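## Task

The rack front holds twelve drive blanks in three rows of four. Press every protruding blank fully home so it bottoms out and latches, except the top-row blank that is fourth from the left as seen facing the rack, which must stay untouched. The rack is loose: tilting it beyond a slight amount fails the task, and it must finish in its original spot. Blanks that stay in only because the robot is holding them do not count.

## Robot and tools

Robot: one custom six-joint arm with a two-finger gripper. Upper arm (shoulder to elbow) is 623 mm, forearm (elbow to wrist pitch) 559 mm. The base may sit slightly tilted relative to the table.

Joint order, used in every command row and every per-joint result list: waist, forearm roll, elbow, wrist pitch, wrist roll, shoulder. Follow this order only. Stated joint ranges (rad): elbow -2.792 to 2.792; all others -6.283 to 6.283. Real ends may differ by up to 0.010 rad.

Scene frame: origin on the table top under the arm base, +z up, +y to the left when looking along +x. Results give end_effector_position (m) and end_effector_quat_wxyz in this frame, plus velocities (m/s, rad/s). The reported hand point is between the closed finger pads; closed fingertips reach about 33 mm past it, open ones about 9 mm. Fingers point along gripper +z and open/close along gripper y. Printed position can be off, more so at long reach.

Row format (shared by execute_actions and move): one list of 9 numbers, each in [-1, 1]: six joint values in the order above, then gripper position, gripper force_limit, gripper speed. The six joint values are offsets, not poses, scaled so 1.0 equals 1.398 rad for waist and shoulder, 2.097 rad for elbow, and 2.622 rad for forearm roll, wrist pitch and wrist roll. The three gripper values are absolute settings. Gripper position: +1 fully open (140 mm), pads touch near -0.8, -1 closes until blocked. force_limit: -1 about 14 N, 0 about 60 N, +1 about 107 N. speed: -1 about 30 mm/s, 0 about 140, +1 about 250.

execute_actions(actions): a list of up to 15 actions; each action is a list of 1 to 15 rows, one row per 1/30 s control step, the last row held to fill 15 steps (an action lasts 0.5 s). Joint offsets in every row are measured from the joint angles at the start of that action, not from the previous row; for the first action of a call that means the latest reported angles. An empty list just returns state and images. A call is rejected outright if any action is malformed or if its first action would push a joint more than 0.010 rad beyond its range. A joint asked past its real end stops there and the result may note "joint sent to its limit"; absence of that note proves nothing.

move(target, speed, blocking): target is one 9-number row; its joint offsets are taken from the Joint positions in the latest result that shows them. All joints follow paths that finish together, so the hand traces a curve; duration 0.5 to 10 s, cut off after 10 s. speed is the top speed in rad/s of the joint with the largest travel, 0.01 to 2, default 0.5. Gripper values are applied at the start. blocking=false returns after 0.5 s while the arm keeps going; then use wait(0) to check, and call wait or stop before sending new rows or moves. The result adds a "move:" line: outcome (done, off_target, moving, held, fault), limits=held or limits=none, and the joint farthest from target.

wait(seconds): 0 to 10; runs the scene with the last command held, returning early if a running move ends. stop(): brakes a running move (needs room; fingers continue). zoom_image(camera, region): camera is cam_head_left, cam_head_right or cam_wrist (each 504x504); region [x0, y0, x1, y1] in pixels from the top-left, at most 504 by 504. finished_scene(scene): ends the given scene (1 or 2), irreversible, and reports success; replying without a tool call ends everything.

Motion limits: joint targets travel at most 2.09 rad/s (waist, shoulder), 3.14 (elbow), 3.93 (wrist joints), with 0.3 s to accelerate. Each step keeps targets within a lead of the measured angle (0.456 rad waist/shoulder, 0.683 elbow, 0.854 wrist joints), and targets that would move the hand over 70 mm from its measured spot are scaled back. Large moves may need several actions; finish leftover motion with a new command. "joint command not followed" means the clearance check altered targets (mount blocks and posts count as arm).

Result lines: Joint positions, Joint velocities, Joint targets (rad, rad/s, joint order above); Joint torques (offset, scaled, noisy; changes at rest indicate contact or load); Flange force (outside force on the gripper, with error, "no reading" near singularities); object_status: 0 moving, 1 blocked while opening, 2 blocked while closing (a grip), 3 reached target or pads met; position_measured in counts, 3 open to 230 closed. Closing fingers extend about 24 mm further out.

Safety: the arm is stiff. Commanding even slightly past a firm contact can trigger a fault. Contact torque at a joint's load limit (waist 312, shoulder 312, elbow 147, three wrist joints 41.4 N m) or an outside force of 144 N causes a 10 s stop that aborts the rest of the call. Faster moves hit harder, and deeper targets press harder. Push blanks gently and in small steps, watch flange force and torques, and back off after each latch so nothing is held in by the robot. Do not tip or shift the loose rack and do not knock anything off the table. Holding loads heats motors; a MOTOR HOT warning precedes an over-temperature brake stop. The robot keeps its last command while you compose a reply.

Each tool is called after "Call:" as a command line: name --argument value for each argument, lists and objects as JSON in quotes; but a table of rows of numbers goes row by row, as --pt "numbers of a row", without its own name.

## Session

I'll start by looking at the current state.

Call:
execute_actions --actions '[]'

Scene clock: 0.00 s.
end_effector_position=(+0.6961, +0.0771, +0.3737) position_measured=3 object_status=3 end_effector_quat_wxyz=(+0.505, +0.424, +0.531, +0.533) end_effector_velocity=(+0.000, +0.000, +0.001) end_effector_angular_velocity=(-0.000, -0.002, +0.001)
Joint names: [waist, forearm roll, elbow, wrist pitch, wrist roll, shoulder]
Joint positions: [0.012 2.976 2.473 1.101 3.145 0.104]
Joint velocities: [-0.    -0.001 -0.     0.002  0.     0.   ]
Joint torques (N m, as the joint torque sensors report them, + toward a larger angle): no reading
Flange force (N, the push that the arm receives, along the gripper's own x y z axes): no reading
Joint targets: [0.012 2.976 2.473 1.101 3.145 0.104]

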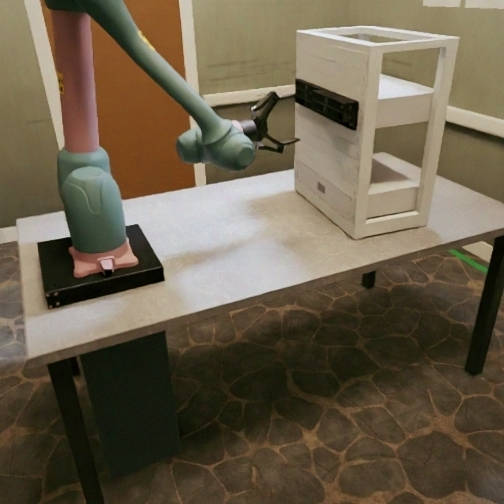

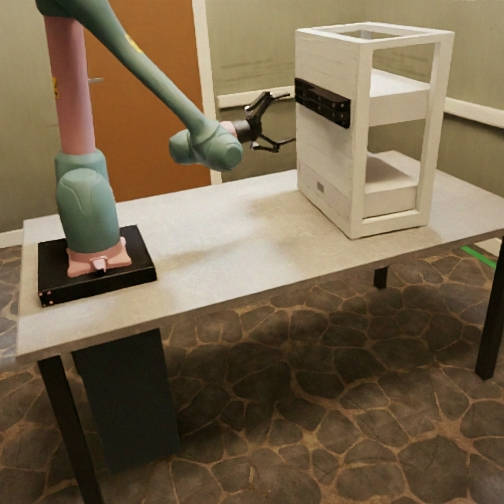

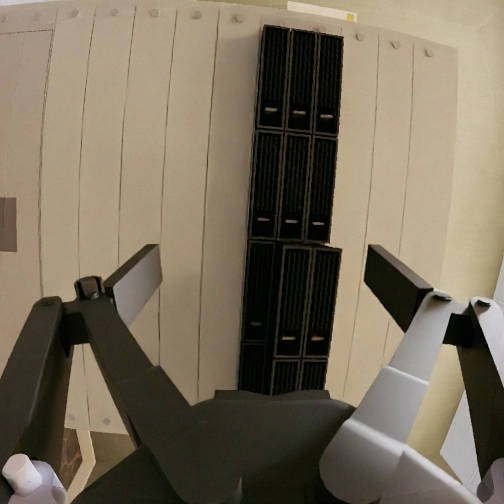

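Call:
zoom_image --camera "cam_wrist" --region '[200, 0, 400, 200]'

Call:
zoom_image --camera "cam_wrist" --region '[190, 200, 400, 410]'

Call:
zoom_image --camera "cam_head_left" --region '[280, 60, 380, 160]'

Call:
zoom_image --camera "cam_head_right" --region '[280, 60, 380, 160]'

Region (200, 0, 400, 200) of cam_wrist's 504x504 image, scaled by 2.520, with more detail than that image has.

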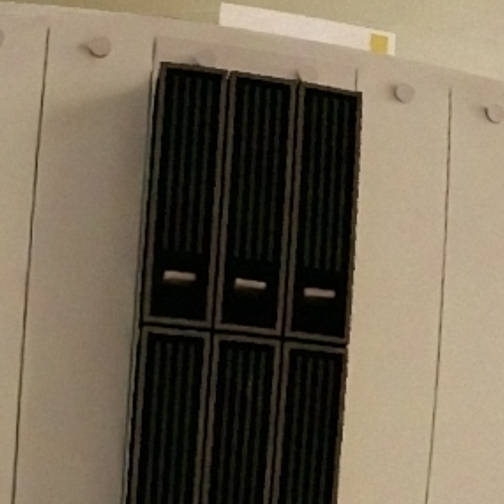

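Region (190, 200, 400, 410) of cam_wrist's 504x504 image, scaled by 2.400, with more detail than that image has.

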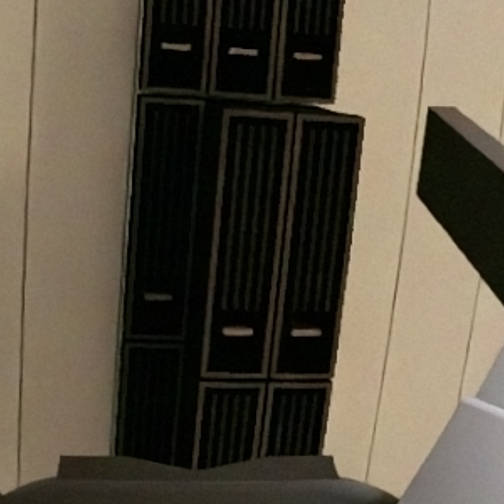

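Region (280, 60, 380, 160) of cam_head_left's 504x504 image, scaled by 5.040, with more detail than that image has.

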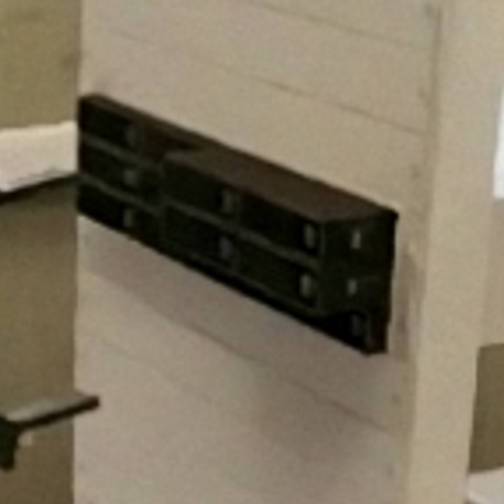

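Region (280, 60, 380, 160) of cam_head_right's 504x504 image, scaled by 5.040, with more detail than that image has.

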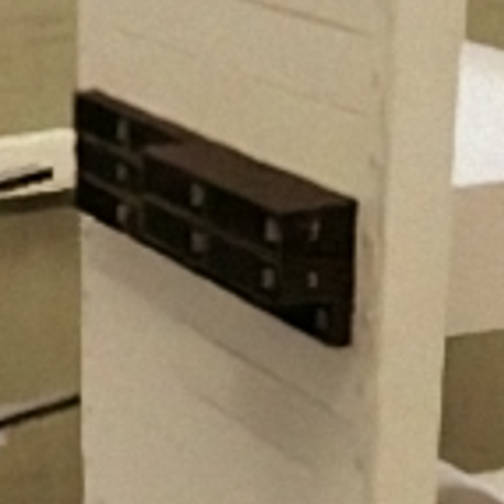

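Call:
zoom_image --camera "cam_wrist" --region '[0, 0, 252, 252]'

Call:
zoom_image --camera "cam_wrist" --region '[252, 0, 504, 252]'

Call:
zoom_image --camera "cam_wrist" --region '[0, 252, 252, 504]'

Call:
zoom_image --camera "cam_wrist" --region '[252, 252, 504, 504]'

Call:
zoom_image --camera "cam_head_left" --region '[170, 10, 470, 260]'

Region (0, 0, 252, 252) of cam_wrist's 504x504 image, scaled by 2.000, with more detail than that image has.

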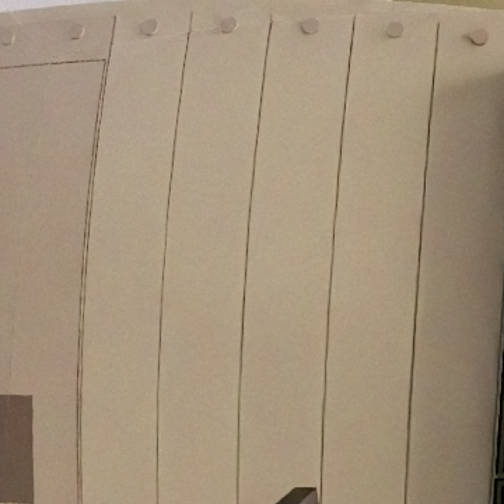

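Region (252, 0, 504, 252) of cam_wrist's 504x504 image, scaled by 2.000, with more detail than that image has.

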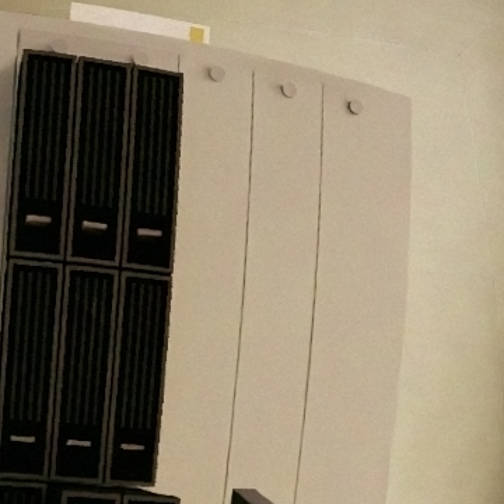

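Region (0, 252, 252, 504) of cam_wrist's 504x504 image, scaled by 2.000, with more detail than that image has.

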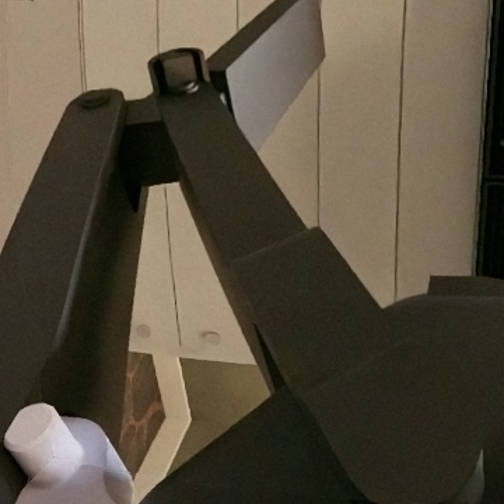

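Region (252, 252, 504, 504) of cam_wrist's 504x504 image, scaled by 2.000, with more detail than that image has.

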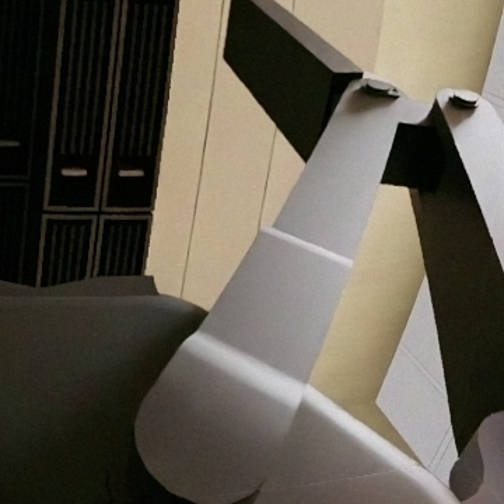

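Region (170, 10, 470, 260) of cam_head_left's 504x504 image, scaled by 1.680, with more detail than that image has.

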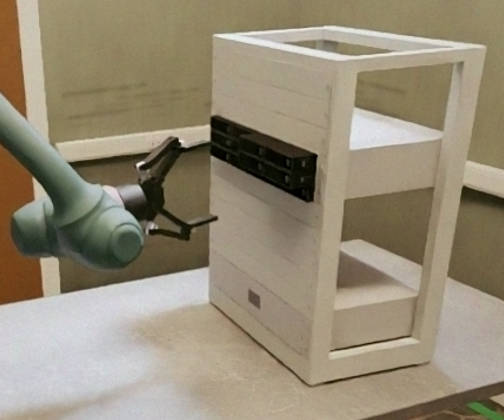

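Call:
move --target '[-0.04838, 0.02258, 0.00317, -0.11022, 0.02738, -0.15358, -1, 0.5, 0.5]' --speed 0.5

Scene clock: 6.07 s.
end_effector_position=(+0.6601, +0.0100, +0.4200) position_measured=234 object_status=3 end_effector_quat_wxyz=(+0.500, +0.500, +0.500, +0.500) end_effector_velocity=(+0.000, +0.000, -0.000) end_effector_angular_velocity=(+0.000, +0.000, +0.000)
Joint names: [waist, forearm roll, elbow, wrist pitch, wrist roll, shoulder]
Joint positions: [-0.055  3.035  2.479  0.812  3.216 -0.111]
Joint velocities: [ 0.001  0.001 -0.    -0.    -0.     0.   ]
Joint torques (N m, as the joint torque sensors report them, + toward a larger angle): [ -3.48  -3.1  -29.51   2.04   0.67 -17.69]
Flange force (N, the push that the arm receives, along the gripper's own x y z axes): [14.6 6.9 -2.1]
Joint targets: [-0.055 3.035 2.479 0.812 3.216 -0.111]
move: done; limits=none; farthest joint: the waist, 0.000 radians from its target (0.068 radians at the start)

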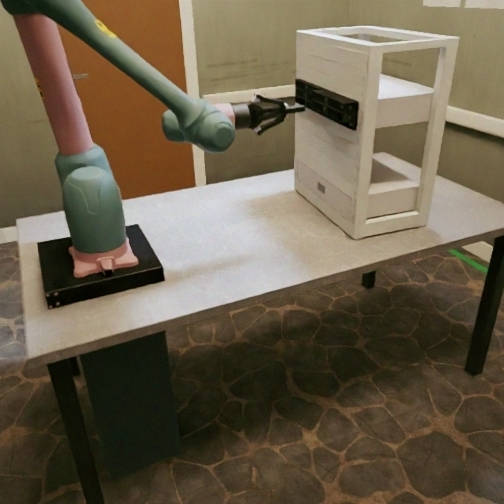

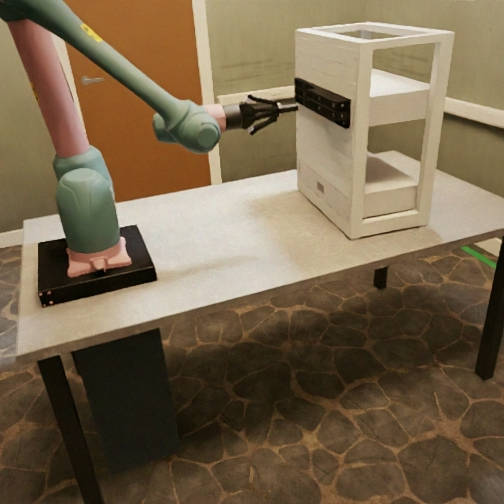

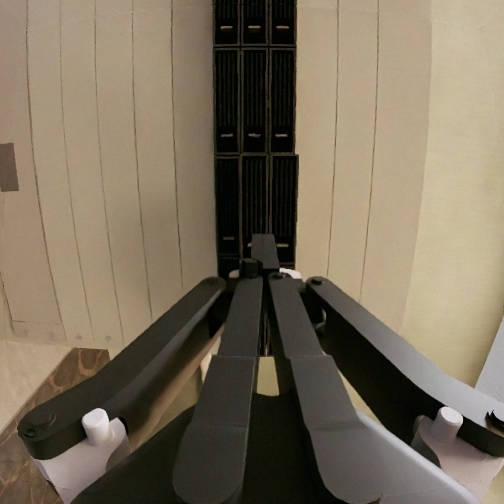

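Call:
zoom_image --camera "cam_wrist" --region '[180, 130, 340, 290]'

Call:
zoom_image --camera "cam_wrist" --region '[170, 0, 340, 170]'

Region (180, 130, 340, 290) of cam_wrist's 504x504 image, scaled by 3.150, with more detail than that image has.

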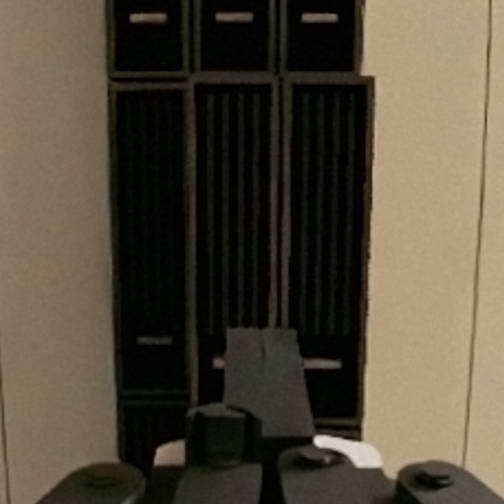

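Region (170, 0, 340, 170) of cam_wrist's 504x504 image, scaled by 2.965, with more detail than that image has.

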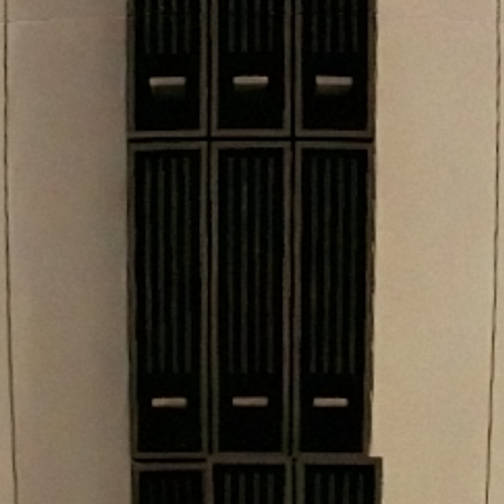

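Call:
zoom_image --camera "cam_wrist" --region '[205, 125, 305, 175]'

Call:
zoom_image --camera "cam_wrist" --region '[205, 225, 305, 285]'

Call:
zoom_image --camera "cam_head_left" --region '[200, 60, 380, 160]'

Region (205, 125, 305, 175) of cam_wrist's 504x504 image, scaled by 5.040, with more detail than that image has.

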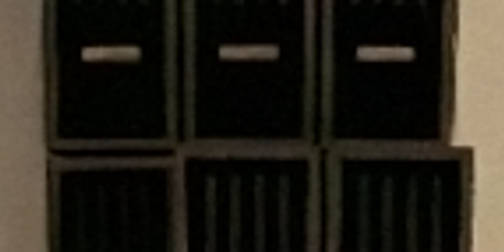

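Region (205, 225, 305, 285) of cam_wrist's 504x504 image, scaled by 5.040, with more detail than that image has; it fills the top 302 rows of this view, and the rest is white.

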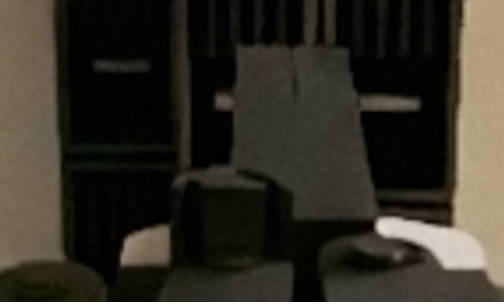

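Region (200, 60, 380, 160) of cam_head_left's 504x504 image, scaled by 2.800, with more detail than that image has.

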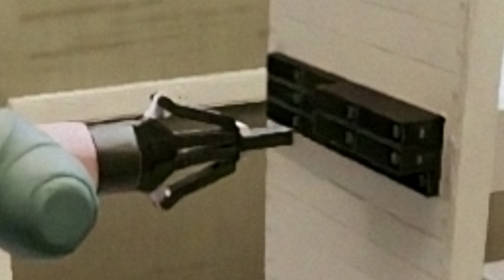

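Call:
move --target '[0.004705, 0.003667, -0.022105, 0.002197, -0.002718, 0.037633, -1, 0.5, 0.5]' --speed 0.2

Scene clock: 8.43 s.
end_effector_position=(+0.6900, +0.0100, +0.4200) position_measured=234 object_status=3 end_effector_quat_wxyz=(+0.500, +0.500, +0.500, +0.500) end_effector_velocity=(+0.000, +0.000, -0.000) end_effector_angular_velocity=(-0.000, +0.001, +0.000)
Joint names: [waist, forearm roll, elbow, wrist pitch, wrist roll, shoulder]
Joint positions: [-0.049  3.044  2.433  0.818  3.209 -0.059]
Joint velocities: [-0.    -0.    -0.    -0.001 -0.    -0.   ]
Joint torques (N m, as the joint torque sensors report them, + toward a larger angle): [ -3.88  -3.21 -30.03   2.5   -0.06 -26.42]
Flange force (N, the push that the arm receives, along the gripper's own x y z axes): [13.0 1.3 2.9]
Joint targets: [-0.049 3.044 2.433 0.818 3.209 -0.059]
move: done; limits=none; farthest joint: the waist, 0.000 radians from its target (0.007 radians at the start)

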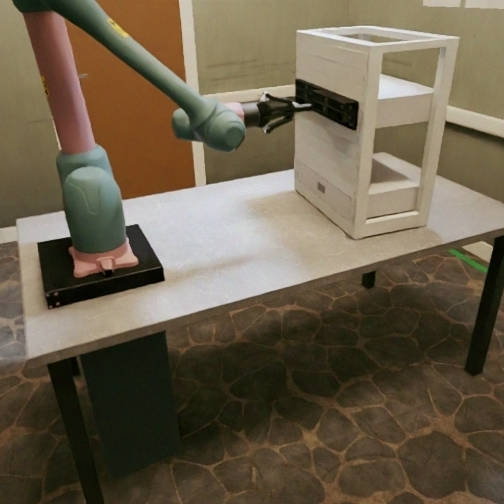

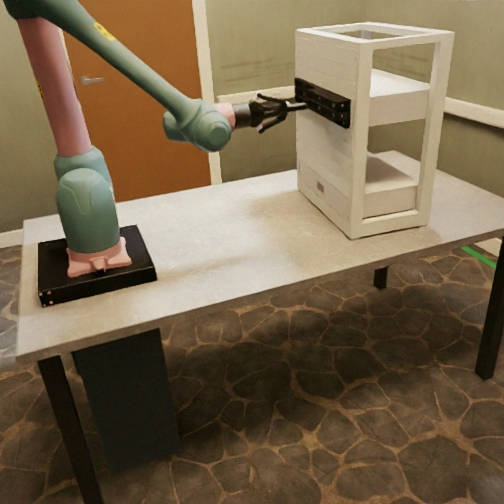

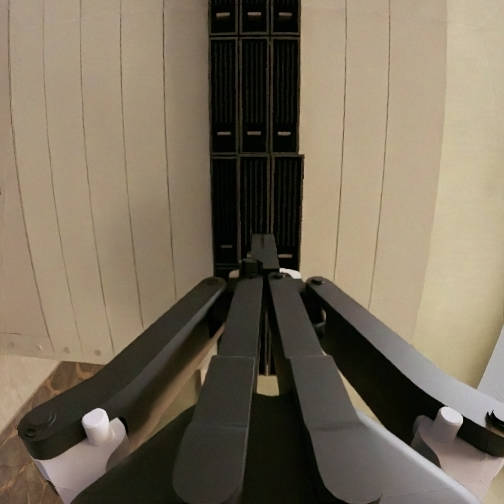

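Call:
zoom_image --camera "cam_wrist" --region '[205, 125, 305, 175]'

Call:
zoom_image --camera "cam_wrist" --region '[180, 130, 340, 290]'

Call:
zoom_image --camera "cam_wrist" --region '[170, 0, 340, 170]'

Region (205, 125, 305, 175) of cam_wrist's 504x504 image, scaled by 5.040, with more detail than that image has.

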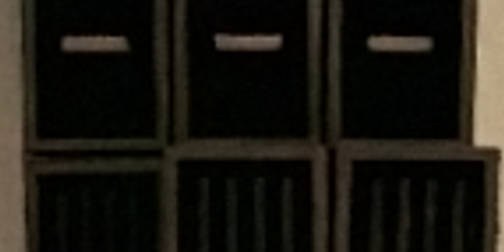

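Region (180, 130, 340, 290) of cam_wrist's 504x504 image, scaled by 3.150, with more detail than that image has.

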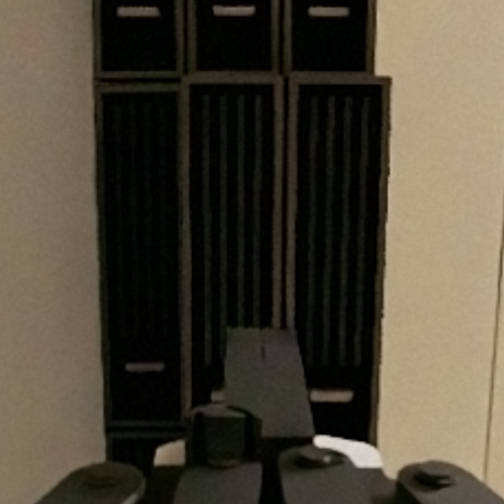

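Region (170, 0, 340, 170) of cam_wrist's 504x504 image, scaled by 2.965, with more detail than that image has.

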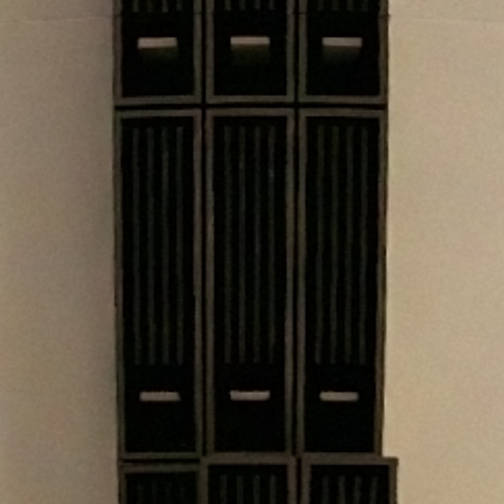

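Call:
move --target '[0.069682, 0.07892, -0.016122, 0.007952, -0.053841, 0.038654, -1, 0.5, 0.5]' --speed 0.5

Scene clock: 11.50 s.
end_effector_position=(+0.7123, +0.0267, +0.4130) position_measured=234 object_status=3 end_effector_quat_wxyz=(+0.514, +0.513, +0.486, +0.486) end_effector_velocity=(+0.000, +0.001, +0.000) end_effector_angular_velocity=(-0.001, +0.000, +0.001)
Joint names: [waist, forearm roll, elbow, wrist pitch, wrist roll, shoulder]
Joint positions: [ 0.049  3.251  2.399  0.839  3.068 -0.005]
Joint velocities: [ 0.    -0.001 -0.    -0.001 -0.    -0.   ]
Joint torques (N m, as the joint torque sensors report them, + toward a larger angle): [ -2.41  -3.22 -28.17   2.2    0.59 -27.01]
Flange force (N, the push that the arm receives, along the gripper's own x y z axes): [8.8 8.0 -3.8]
Joint targets: [0.049 3.251 2.399 0.839 3.068 -0.005]
move: done; limits=none; farthest joint: the waist, 0.000 radians from its target (0.097 radians at the start)

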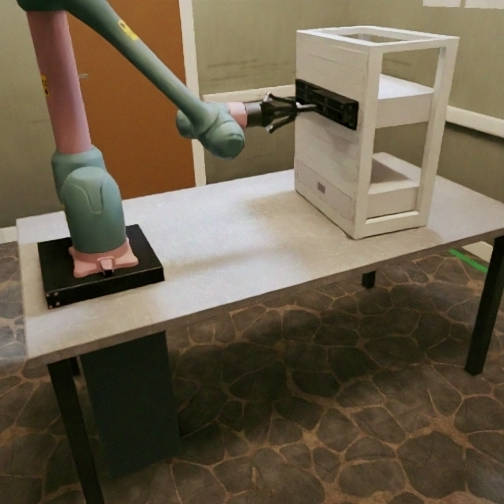

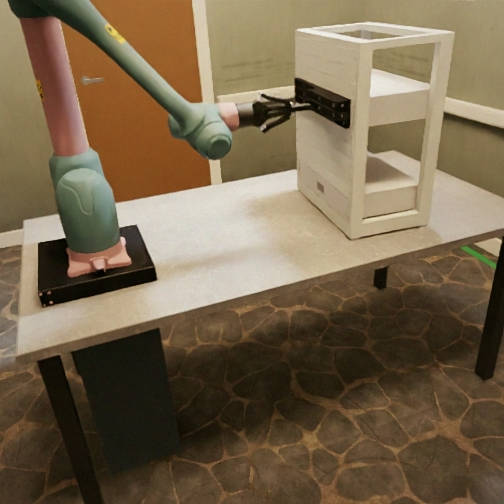

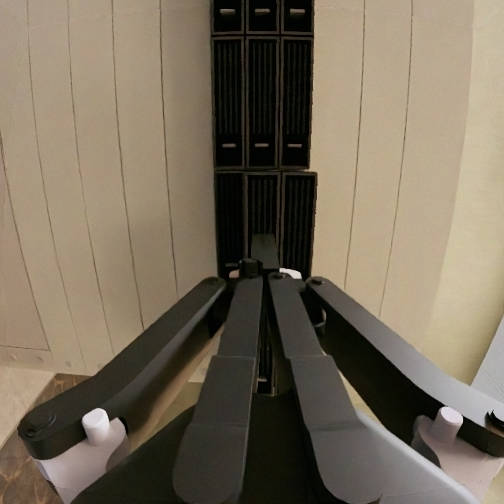

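Call:
zoom_image --camera "cam_wrist" --region '[200, 130, 330, 260]'

Call:
zoom_image --camera "cam_head_left" --region '[260, 65, 370, 145]'

Region (200, 130, 330, 260) of cam_wrist's 504x504 image, scaled by 3.877, with more detail than that image has.

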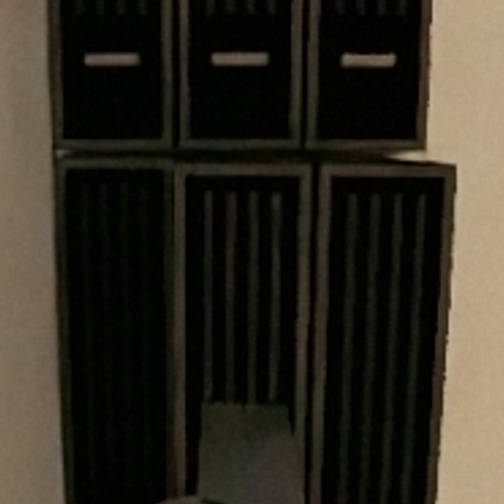

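Region (260, 65, 370, 145) of cam_head_left's 504x504 image, scaled by 4.582, with more detail than that image has; it fills the top 367 rows of this view, and the rest is white.

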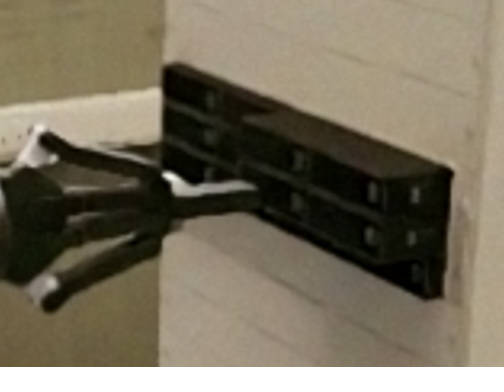

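Call:
move --target '[-0.00378, -0.002639, -0.019997, -0.000826, 0.001735, 0.028714, -1, 0.5, 0.5]' --speed 0.05

Scene clock: 14.20 s.
end_effector_position=(+0.7382, +0.0252, +0.4130) position_measured=234 object_status=3 end_effector_quat_wxyz=(+0.514, +0.513, +0.486, +0.486) end_effector_velocity=(+0.000, +0.000, +0.001) end_effector_angular_velocity=(-0.001, -0.001, +0.001)
Joint names: [waist, forearm roll, elbow, wrist pitch, wrist roll, shoulder]
Joint positions: [0.043 3.244 2.357 0.836 3.073 0.036]
Joint velocities: [-0.    -0.001 -0.     0.001 -0.     0.   ]
Joint torques (N m, as the joint torque sensors report them, + toward a larger angle): [ -0.21  -3.95 -29.12   1.23   0.39 -29.18]
Flange force (N, the push that the arm receives, along the gripper's own x y z axes): [4.2 8.1 -7.8]
Joint targets: [0.043 3.244 2.357 0.836 3.073 0.036]
move: done; limits=none; farthest joint: the waist, 0.000 radians from its target (0.005 radians at the start)

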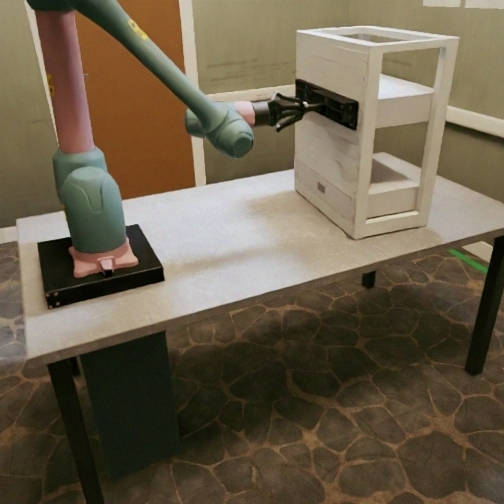

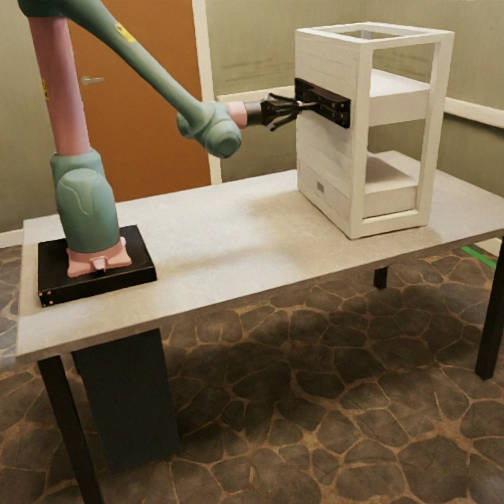

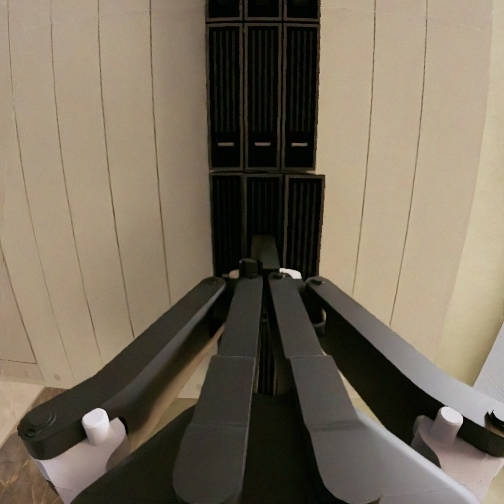

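Call:
zoom_image --camera "cam_wrist" --region '[200, 130, 330, 260]'

Call:
zoom_image --camera "cam_wrist" --region '[230, 155, 330, 205]'

Call:
zoom_image --camera "cam_head_left" --region '[280, 70, 370, 140]'

Region (200, 130, 330, 260) of cam_wrist's 504x504 image, scaled by 3.877, with more detail than that image has.

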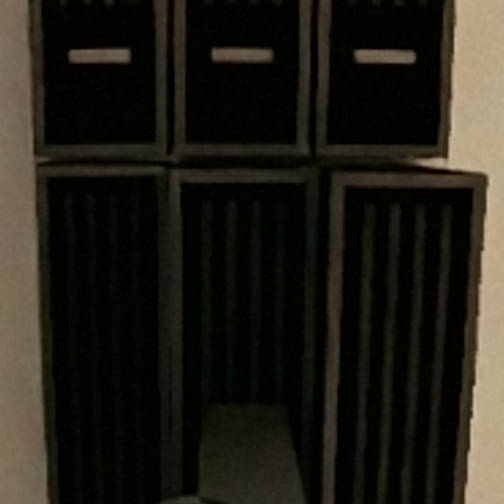

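Region (230, 155, 330, 205) of cam_wrist's 504x504 image, scaled by 5.040, with more detail than that image has.

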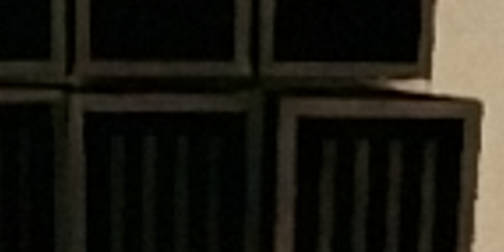

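Region (280, 70, 370, 140) of cam_head_left's 504x504 image, scaled by 5.600, with more detail than that image has.

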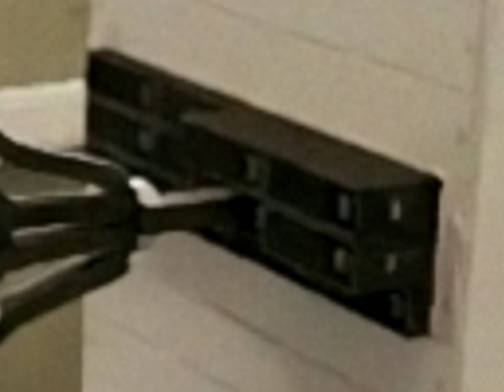

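Call:
move --target '[-0.001328, -0.000904, -0.007813, -0.000563, 0.000576, 0.010751, -1, 0.5, 0.5]' --speed 0.05

Scene clock: 15.53 s.
end_effector_position=(+0.7482, +0.0247, +0.4130) position_measured=234 object_status=3 end_effector_quat_wxyz=(+0.514, +0.513, +0.486, +0.486) end_effector_velocity=(-0.000, +0.000, -0.000) end_effector_angular_velocity=(-0.000, +0.001, +0.000)
Joint names: [waist, forearm roll, elbow, wrist pitch, wrist roll, shoulder]
Joint positions: [0.042 3.242 2.341 0.835 3.074 0.051]
Joint velocities: [ 0. -0.  0. -0.  0. -0.]
Joint torques (N m, as the joint torque sensors report them, + toward a larger angle): [  2.03  -4.73 -31.13   1.3    0.12 -29.71]
Flange force (N, the push that the arm receives, along the gripper's own x y z axes): [0.0 8.4 -12.3]
Joint targets: [0.042 3.242 2.341 0.835 3.074 0.051]
move: done; limits=none; farthest joint: the waist, 0.000 radians from its target (0.002 radians at the start)

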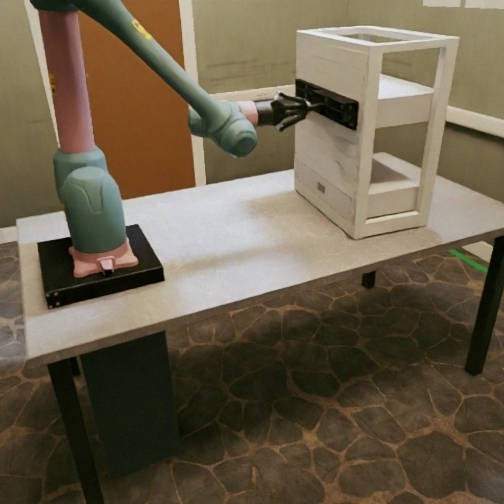

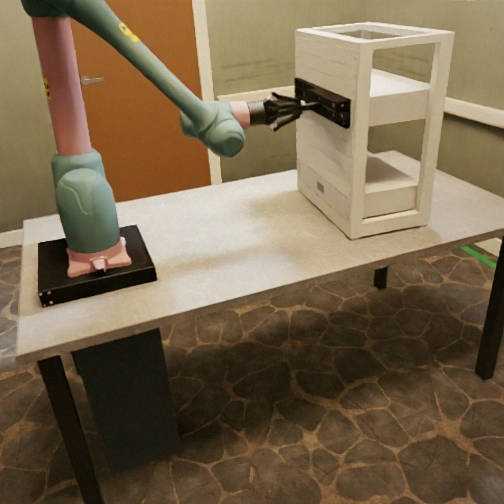

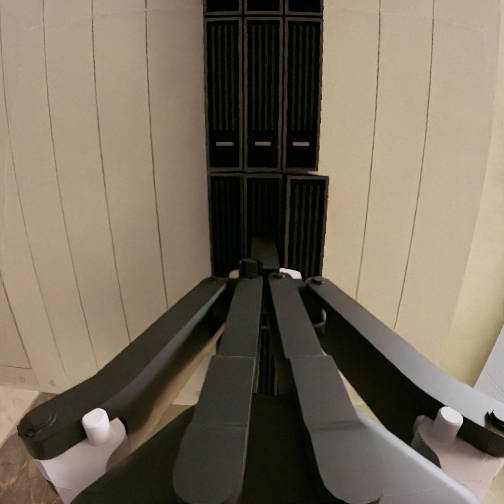

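Call:
zoom_image --camera "cam_wrist" --region '[230, 155, 330, 205]'

Call:
zoom_image --camera "cam_wrist" --region '[200, 130, 330, 260]'

Region (230, 155, 330, 205) of cam_wrist's 504x504 image, scaled by 5.040, with more detail than that image has.

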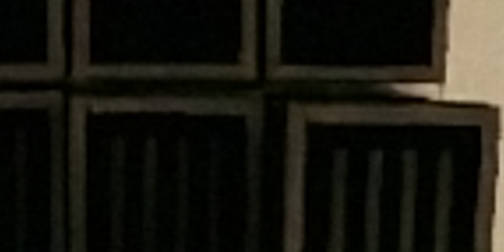

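Region (200, 130, 330, 260) of cam_wrist's 504x504 image, scaled by 3.877, with more detail than that image has.

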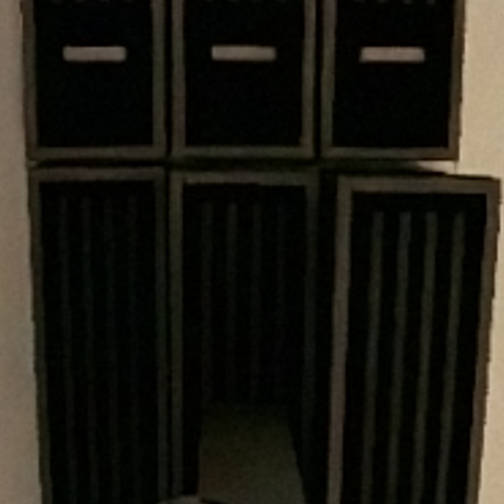

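Call:
move --target '[-0.00122, -0.000513, -0.00472, -0.000403, 0.000321, 0.006372, -1, 0.5, 0.5]' --speed 0.03

Scene clock: 16.87 s.
end_effector_position=(+0.7542, +0.0239, +0.4130) position_measured=234 object_status=3 end_effector_quat_wxyz=(+0.514, +0.514, +0.486, +0.486) end_effector_velocity=(+0.000, -0.001, -0.001) end_effector_angular_velocity=(+0.001, +0.002, -0.001)
Joint names: [waist, forearm roll, elbow, wrist pitch, wrist roll, shoulder]
Joint positions: [0.04  3.241 2.331 0.834 3.075 0.06 ]
Joint velocities: [-0.001  0.001  0.    -0.002  0.     0.   ]
Joint torques (N m, as the joint torque sensors report them, + toward a larger angle): [ -3.84  -2.4  -30.94   1.63   0.39 -34.33]
Flange force (N, the push that the arm receives, along the gripper's own x y z axes): [7.8 2.7 -6.9]
Joint targets: [0.040 3.241 2.331 0.834 3.075 0.060]
move: done; limits=none; farthest joint: the waist, 0.000 radians from its target (0.001 radians at the start)

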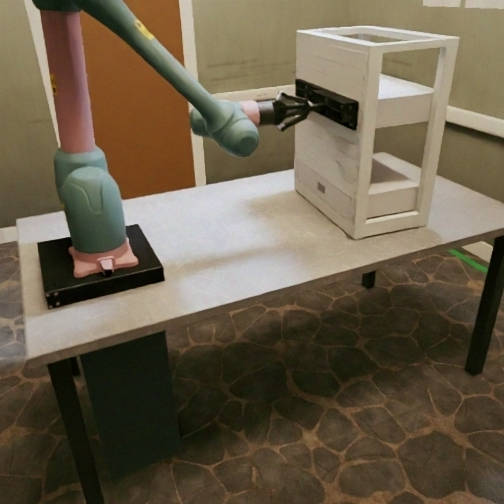

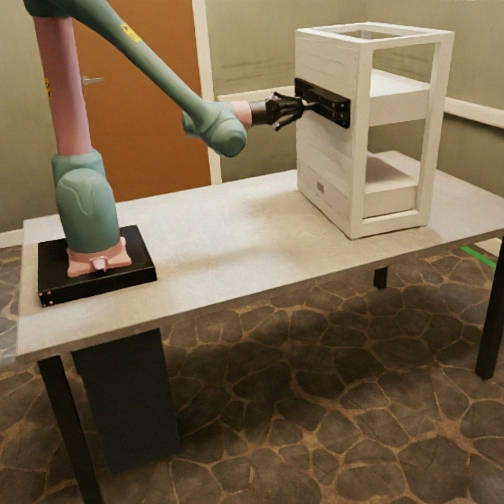

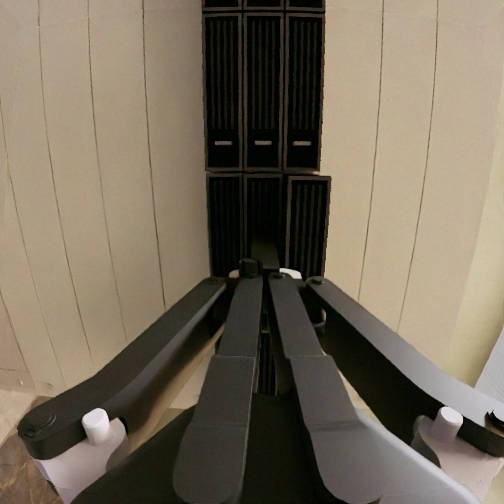

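Call:
zoom_image --camera "cam_wrist" --region '[230, 155, 300, 195]'

Region (230, 155, 300, 195) of cam_wrist's 504x504 image, scaled by 7.200, with more detail than that image has; it fills the top 288 rows of this view, and the rest is white.

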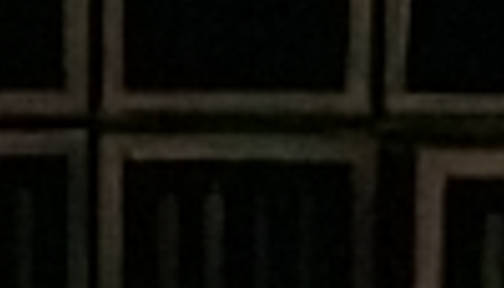

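Call:
move --target '[-0.00028, -0.000165, -0.00158, -0.000148, 0.000102, 0.002108, -1, 0.5, 0.5]' --speed 0.02

Scene clock: 17.80 s.
end_effector_position=(+0.7562, +0.0237, +0.4130) position_measured=234 object_status=3 end_effector_quat_wxyz=(+0.514, +0.514, +0.486, +0.486) end_effector_velocity=(-0.000, -0.001, -0.001) end_effector_angular_velocity=(-0.000, +0.001, -0.001)
Joint names: [waist, forearm roll, elbow, wrist pitch, wrist roll, shoulder]
Joint positions: [0.04  3.24  2.328 0.834 3.075 0.062]
Joint velocities: [-0.002 -0.001  0.    -0.001  0.     0.   ]
Joint torques (N m, as the joint torque sensors report them, + toward a larger angle): [ -2.04  -2.71 -30.97   1.88   0.05 -36.23]
Flange force (N, the push that the arm receives, along the gripper's own x y z axes): [3.8 0.6 -4.0]
Joint targets: [0.040 3.240 2.328 0.834 3.075 0.062]
move: done; limits=none; farthest joint: the waist, 0.000 radians from its target (0.000 radians at the start)

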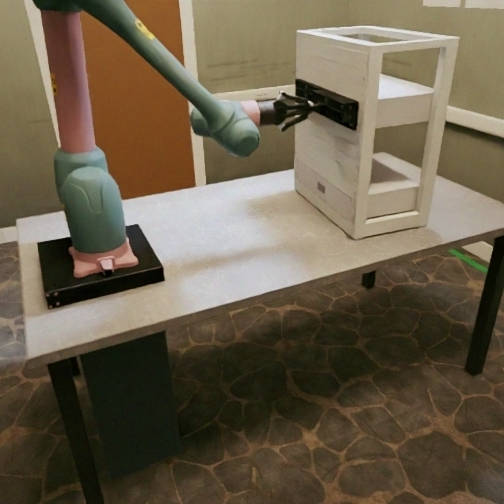

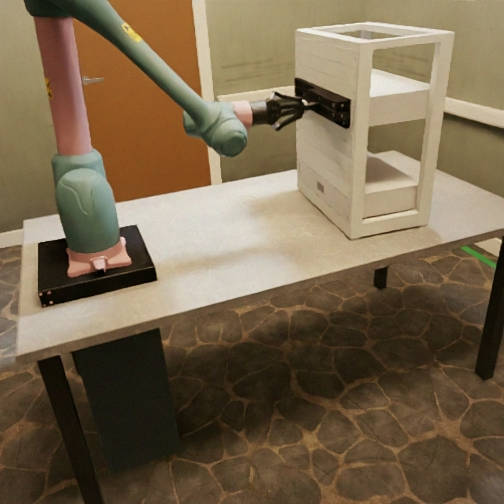

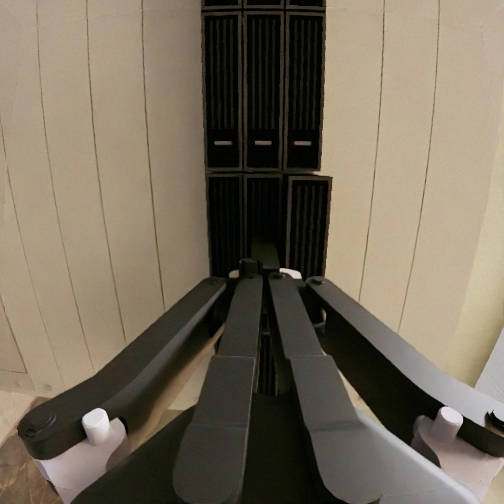

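Call:
zoom_image --camera "cam_wrist" --region '[230, 155, 300, 195]'

Region (230, 155, 300, 195) of cam_wrist's 504x504 image, scaled by 7.200, with more detail than that image has; it fills the top 288 rows of this view, and the rest is white.

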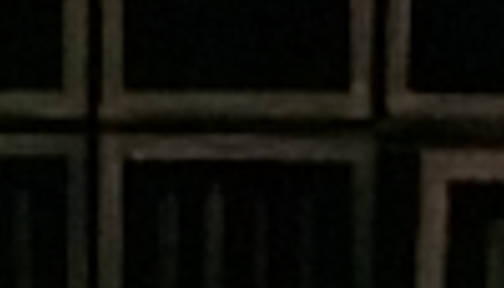

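Call:
move --target '[-0.000147, -0.0000825, -0.00079, -0.000074, 0.000051, 0.001054, -1, 0.5, 0.5]' --speed 0.02

Scene clock: 18.73 s.
end_effector_position=(+0.7572, +0.0237, +0.4130) position_measured=234 object_status=3 end_effector_quat_wxyz=(+0.514, +0.514, +0.486, +0.486) end_effector_velocity=(+0.000, +0.001, +0.000) end_effector_angular_velocity=(-0.001, -0.000, +0.002)
Joint names: [waist, forearm roll, elbow, wrist pitch, wrist roll, shoulder]
Joint positions: [0.039 3.24  2.326 0.833 3.075 0.064]
Joint velocities: [ 0.001 -0.002 -0.001 -0.001  0.     0.   ]
Joint torques (N m, as the joint torque sensors report them, + toward a larger angle): [ -7.56  -2.75 -32.41   1.77   0.45 -32.4 ]
Flange force (N, the push that the arm receives, along the gripper's own x y z axes): [16.9 6.0 -13.3]
Joint targets: [0.039 3.240 2.326 0.833 3.075 0.064]
move: done; limits=none; farthest joint: the waist, 0.000 radians from its target (0.000 radians at the start)

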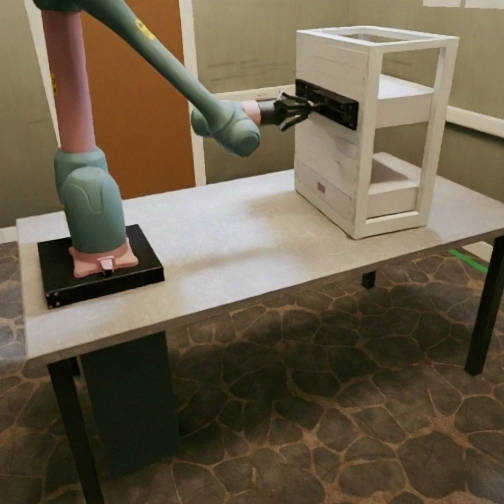

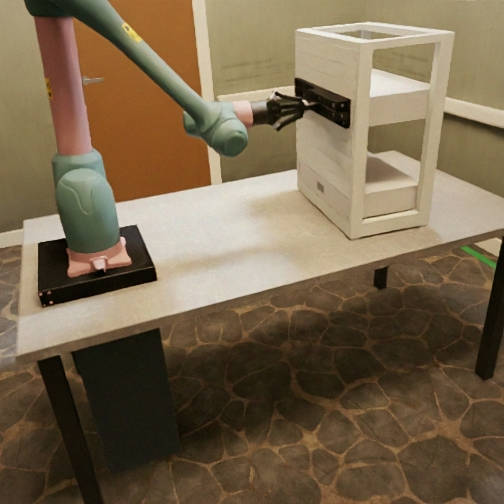

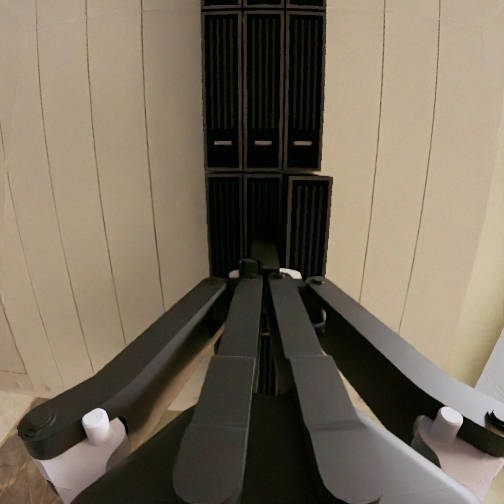

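Call:
execute_actions --actions '[]'

Call:
zoom_image --camera "cam_wrist" --region '[230, 155, 300, 195]'

Scene clock: 18.90 s.
end_effector_position=(+0.7572, +0.0237, +0.4130) position_measured=234 object_status=3 end_effector_quat_wxyz=(+0.514, +0.514, +0.486, +0.486) end_effector_velocity=(-0.000, -0.001, -0.001) end_effector_angular_velocity=(-0.000, +0.001, -0.001)
Joint names: [waist, forearm roll, elbow, wrist pitch, wrist roll, shoulder]
Joint positions: [0.039 3.24  2.326 0.833 3.075 0.064]
Joint velocities: [-0.001  0.     0.001  0.    -0.     0.   ]
Joint torques (N m, as the joint torque sensors report them, + toward a larger angle): [ -5.87  -2.49 -32.09   1.64   0.2  -33.94]
Flange force (N, the push that the arm receives, along the gripper's own x y z axes): [11.8 2.9 -10.4]
Joint targets: [0.039 3.240 2.326 0.833 3.075 0.064]

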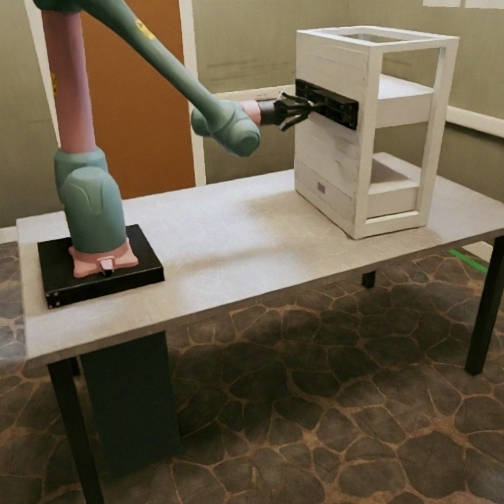

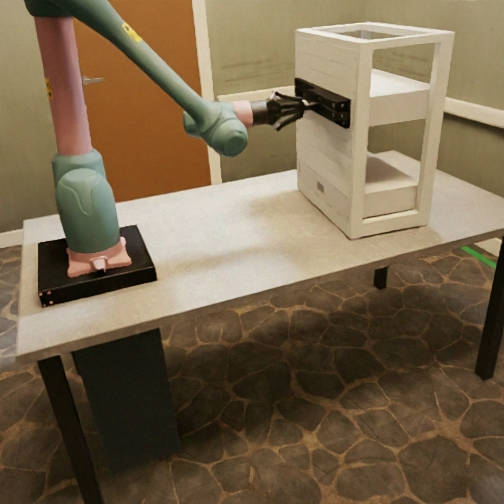

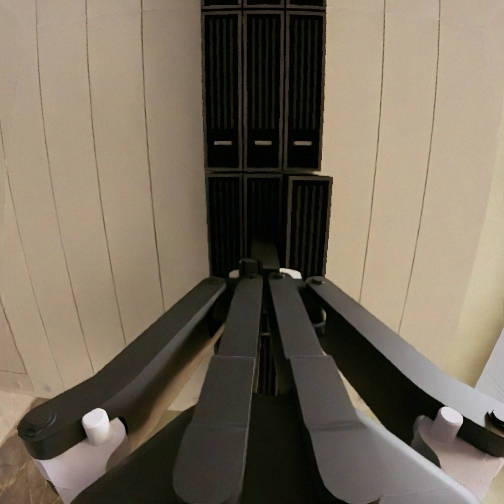

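Region (230, 155, 300, 195) of cam_wrist's 504x504 image, scaled by 7.200, with more detail than that image has; it fills the top 288 rows of this view, and the rest is white.

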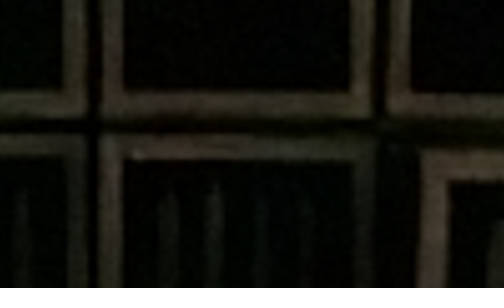

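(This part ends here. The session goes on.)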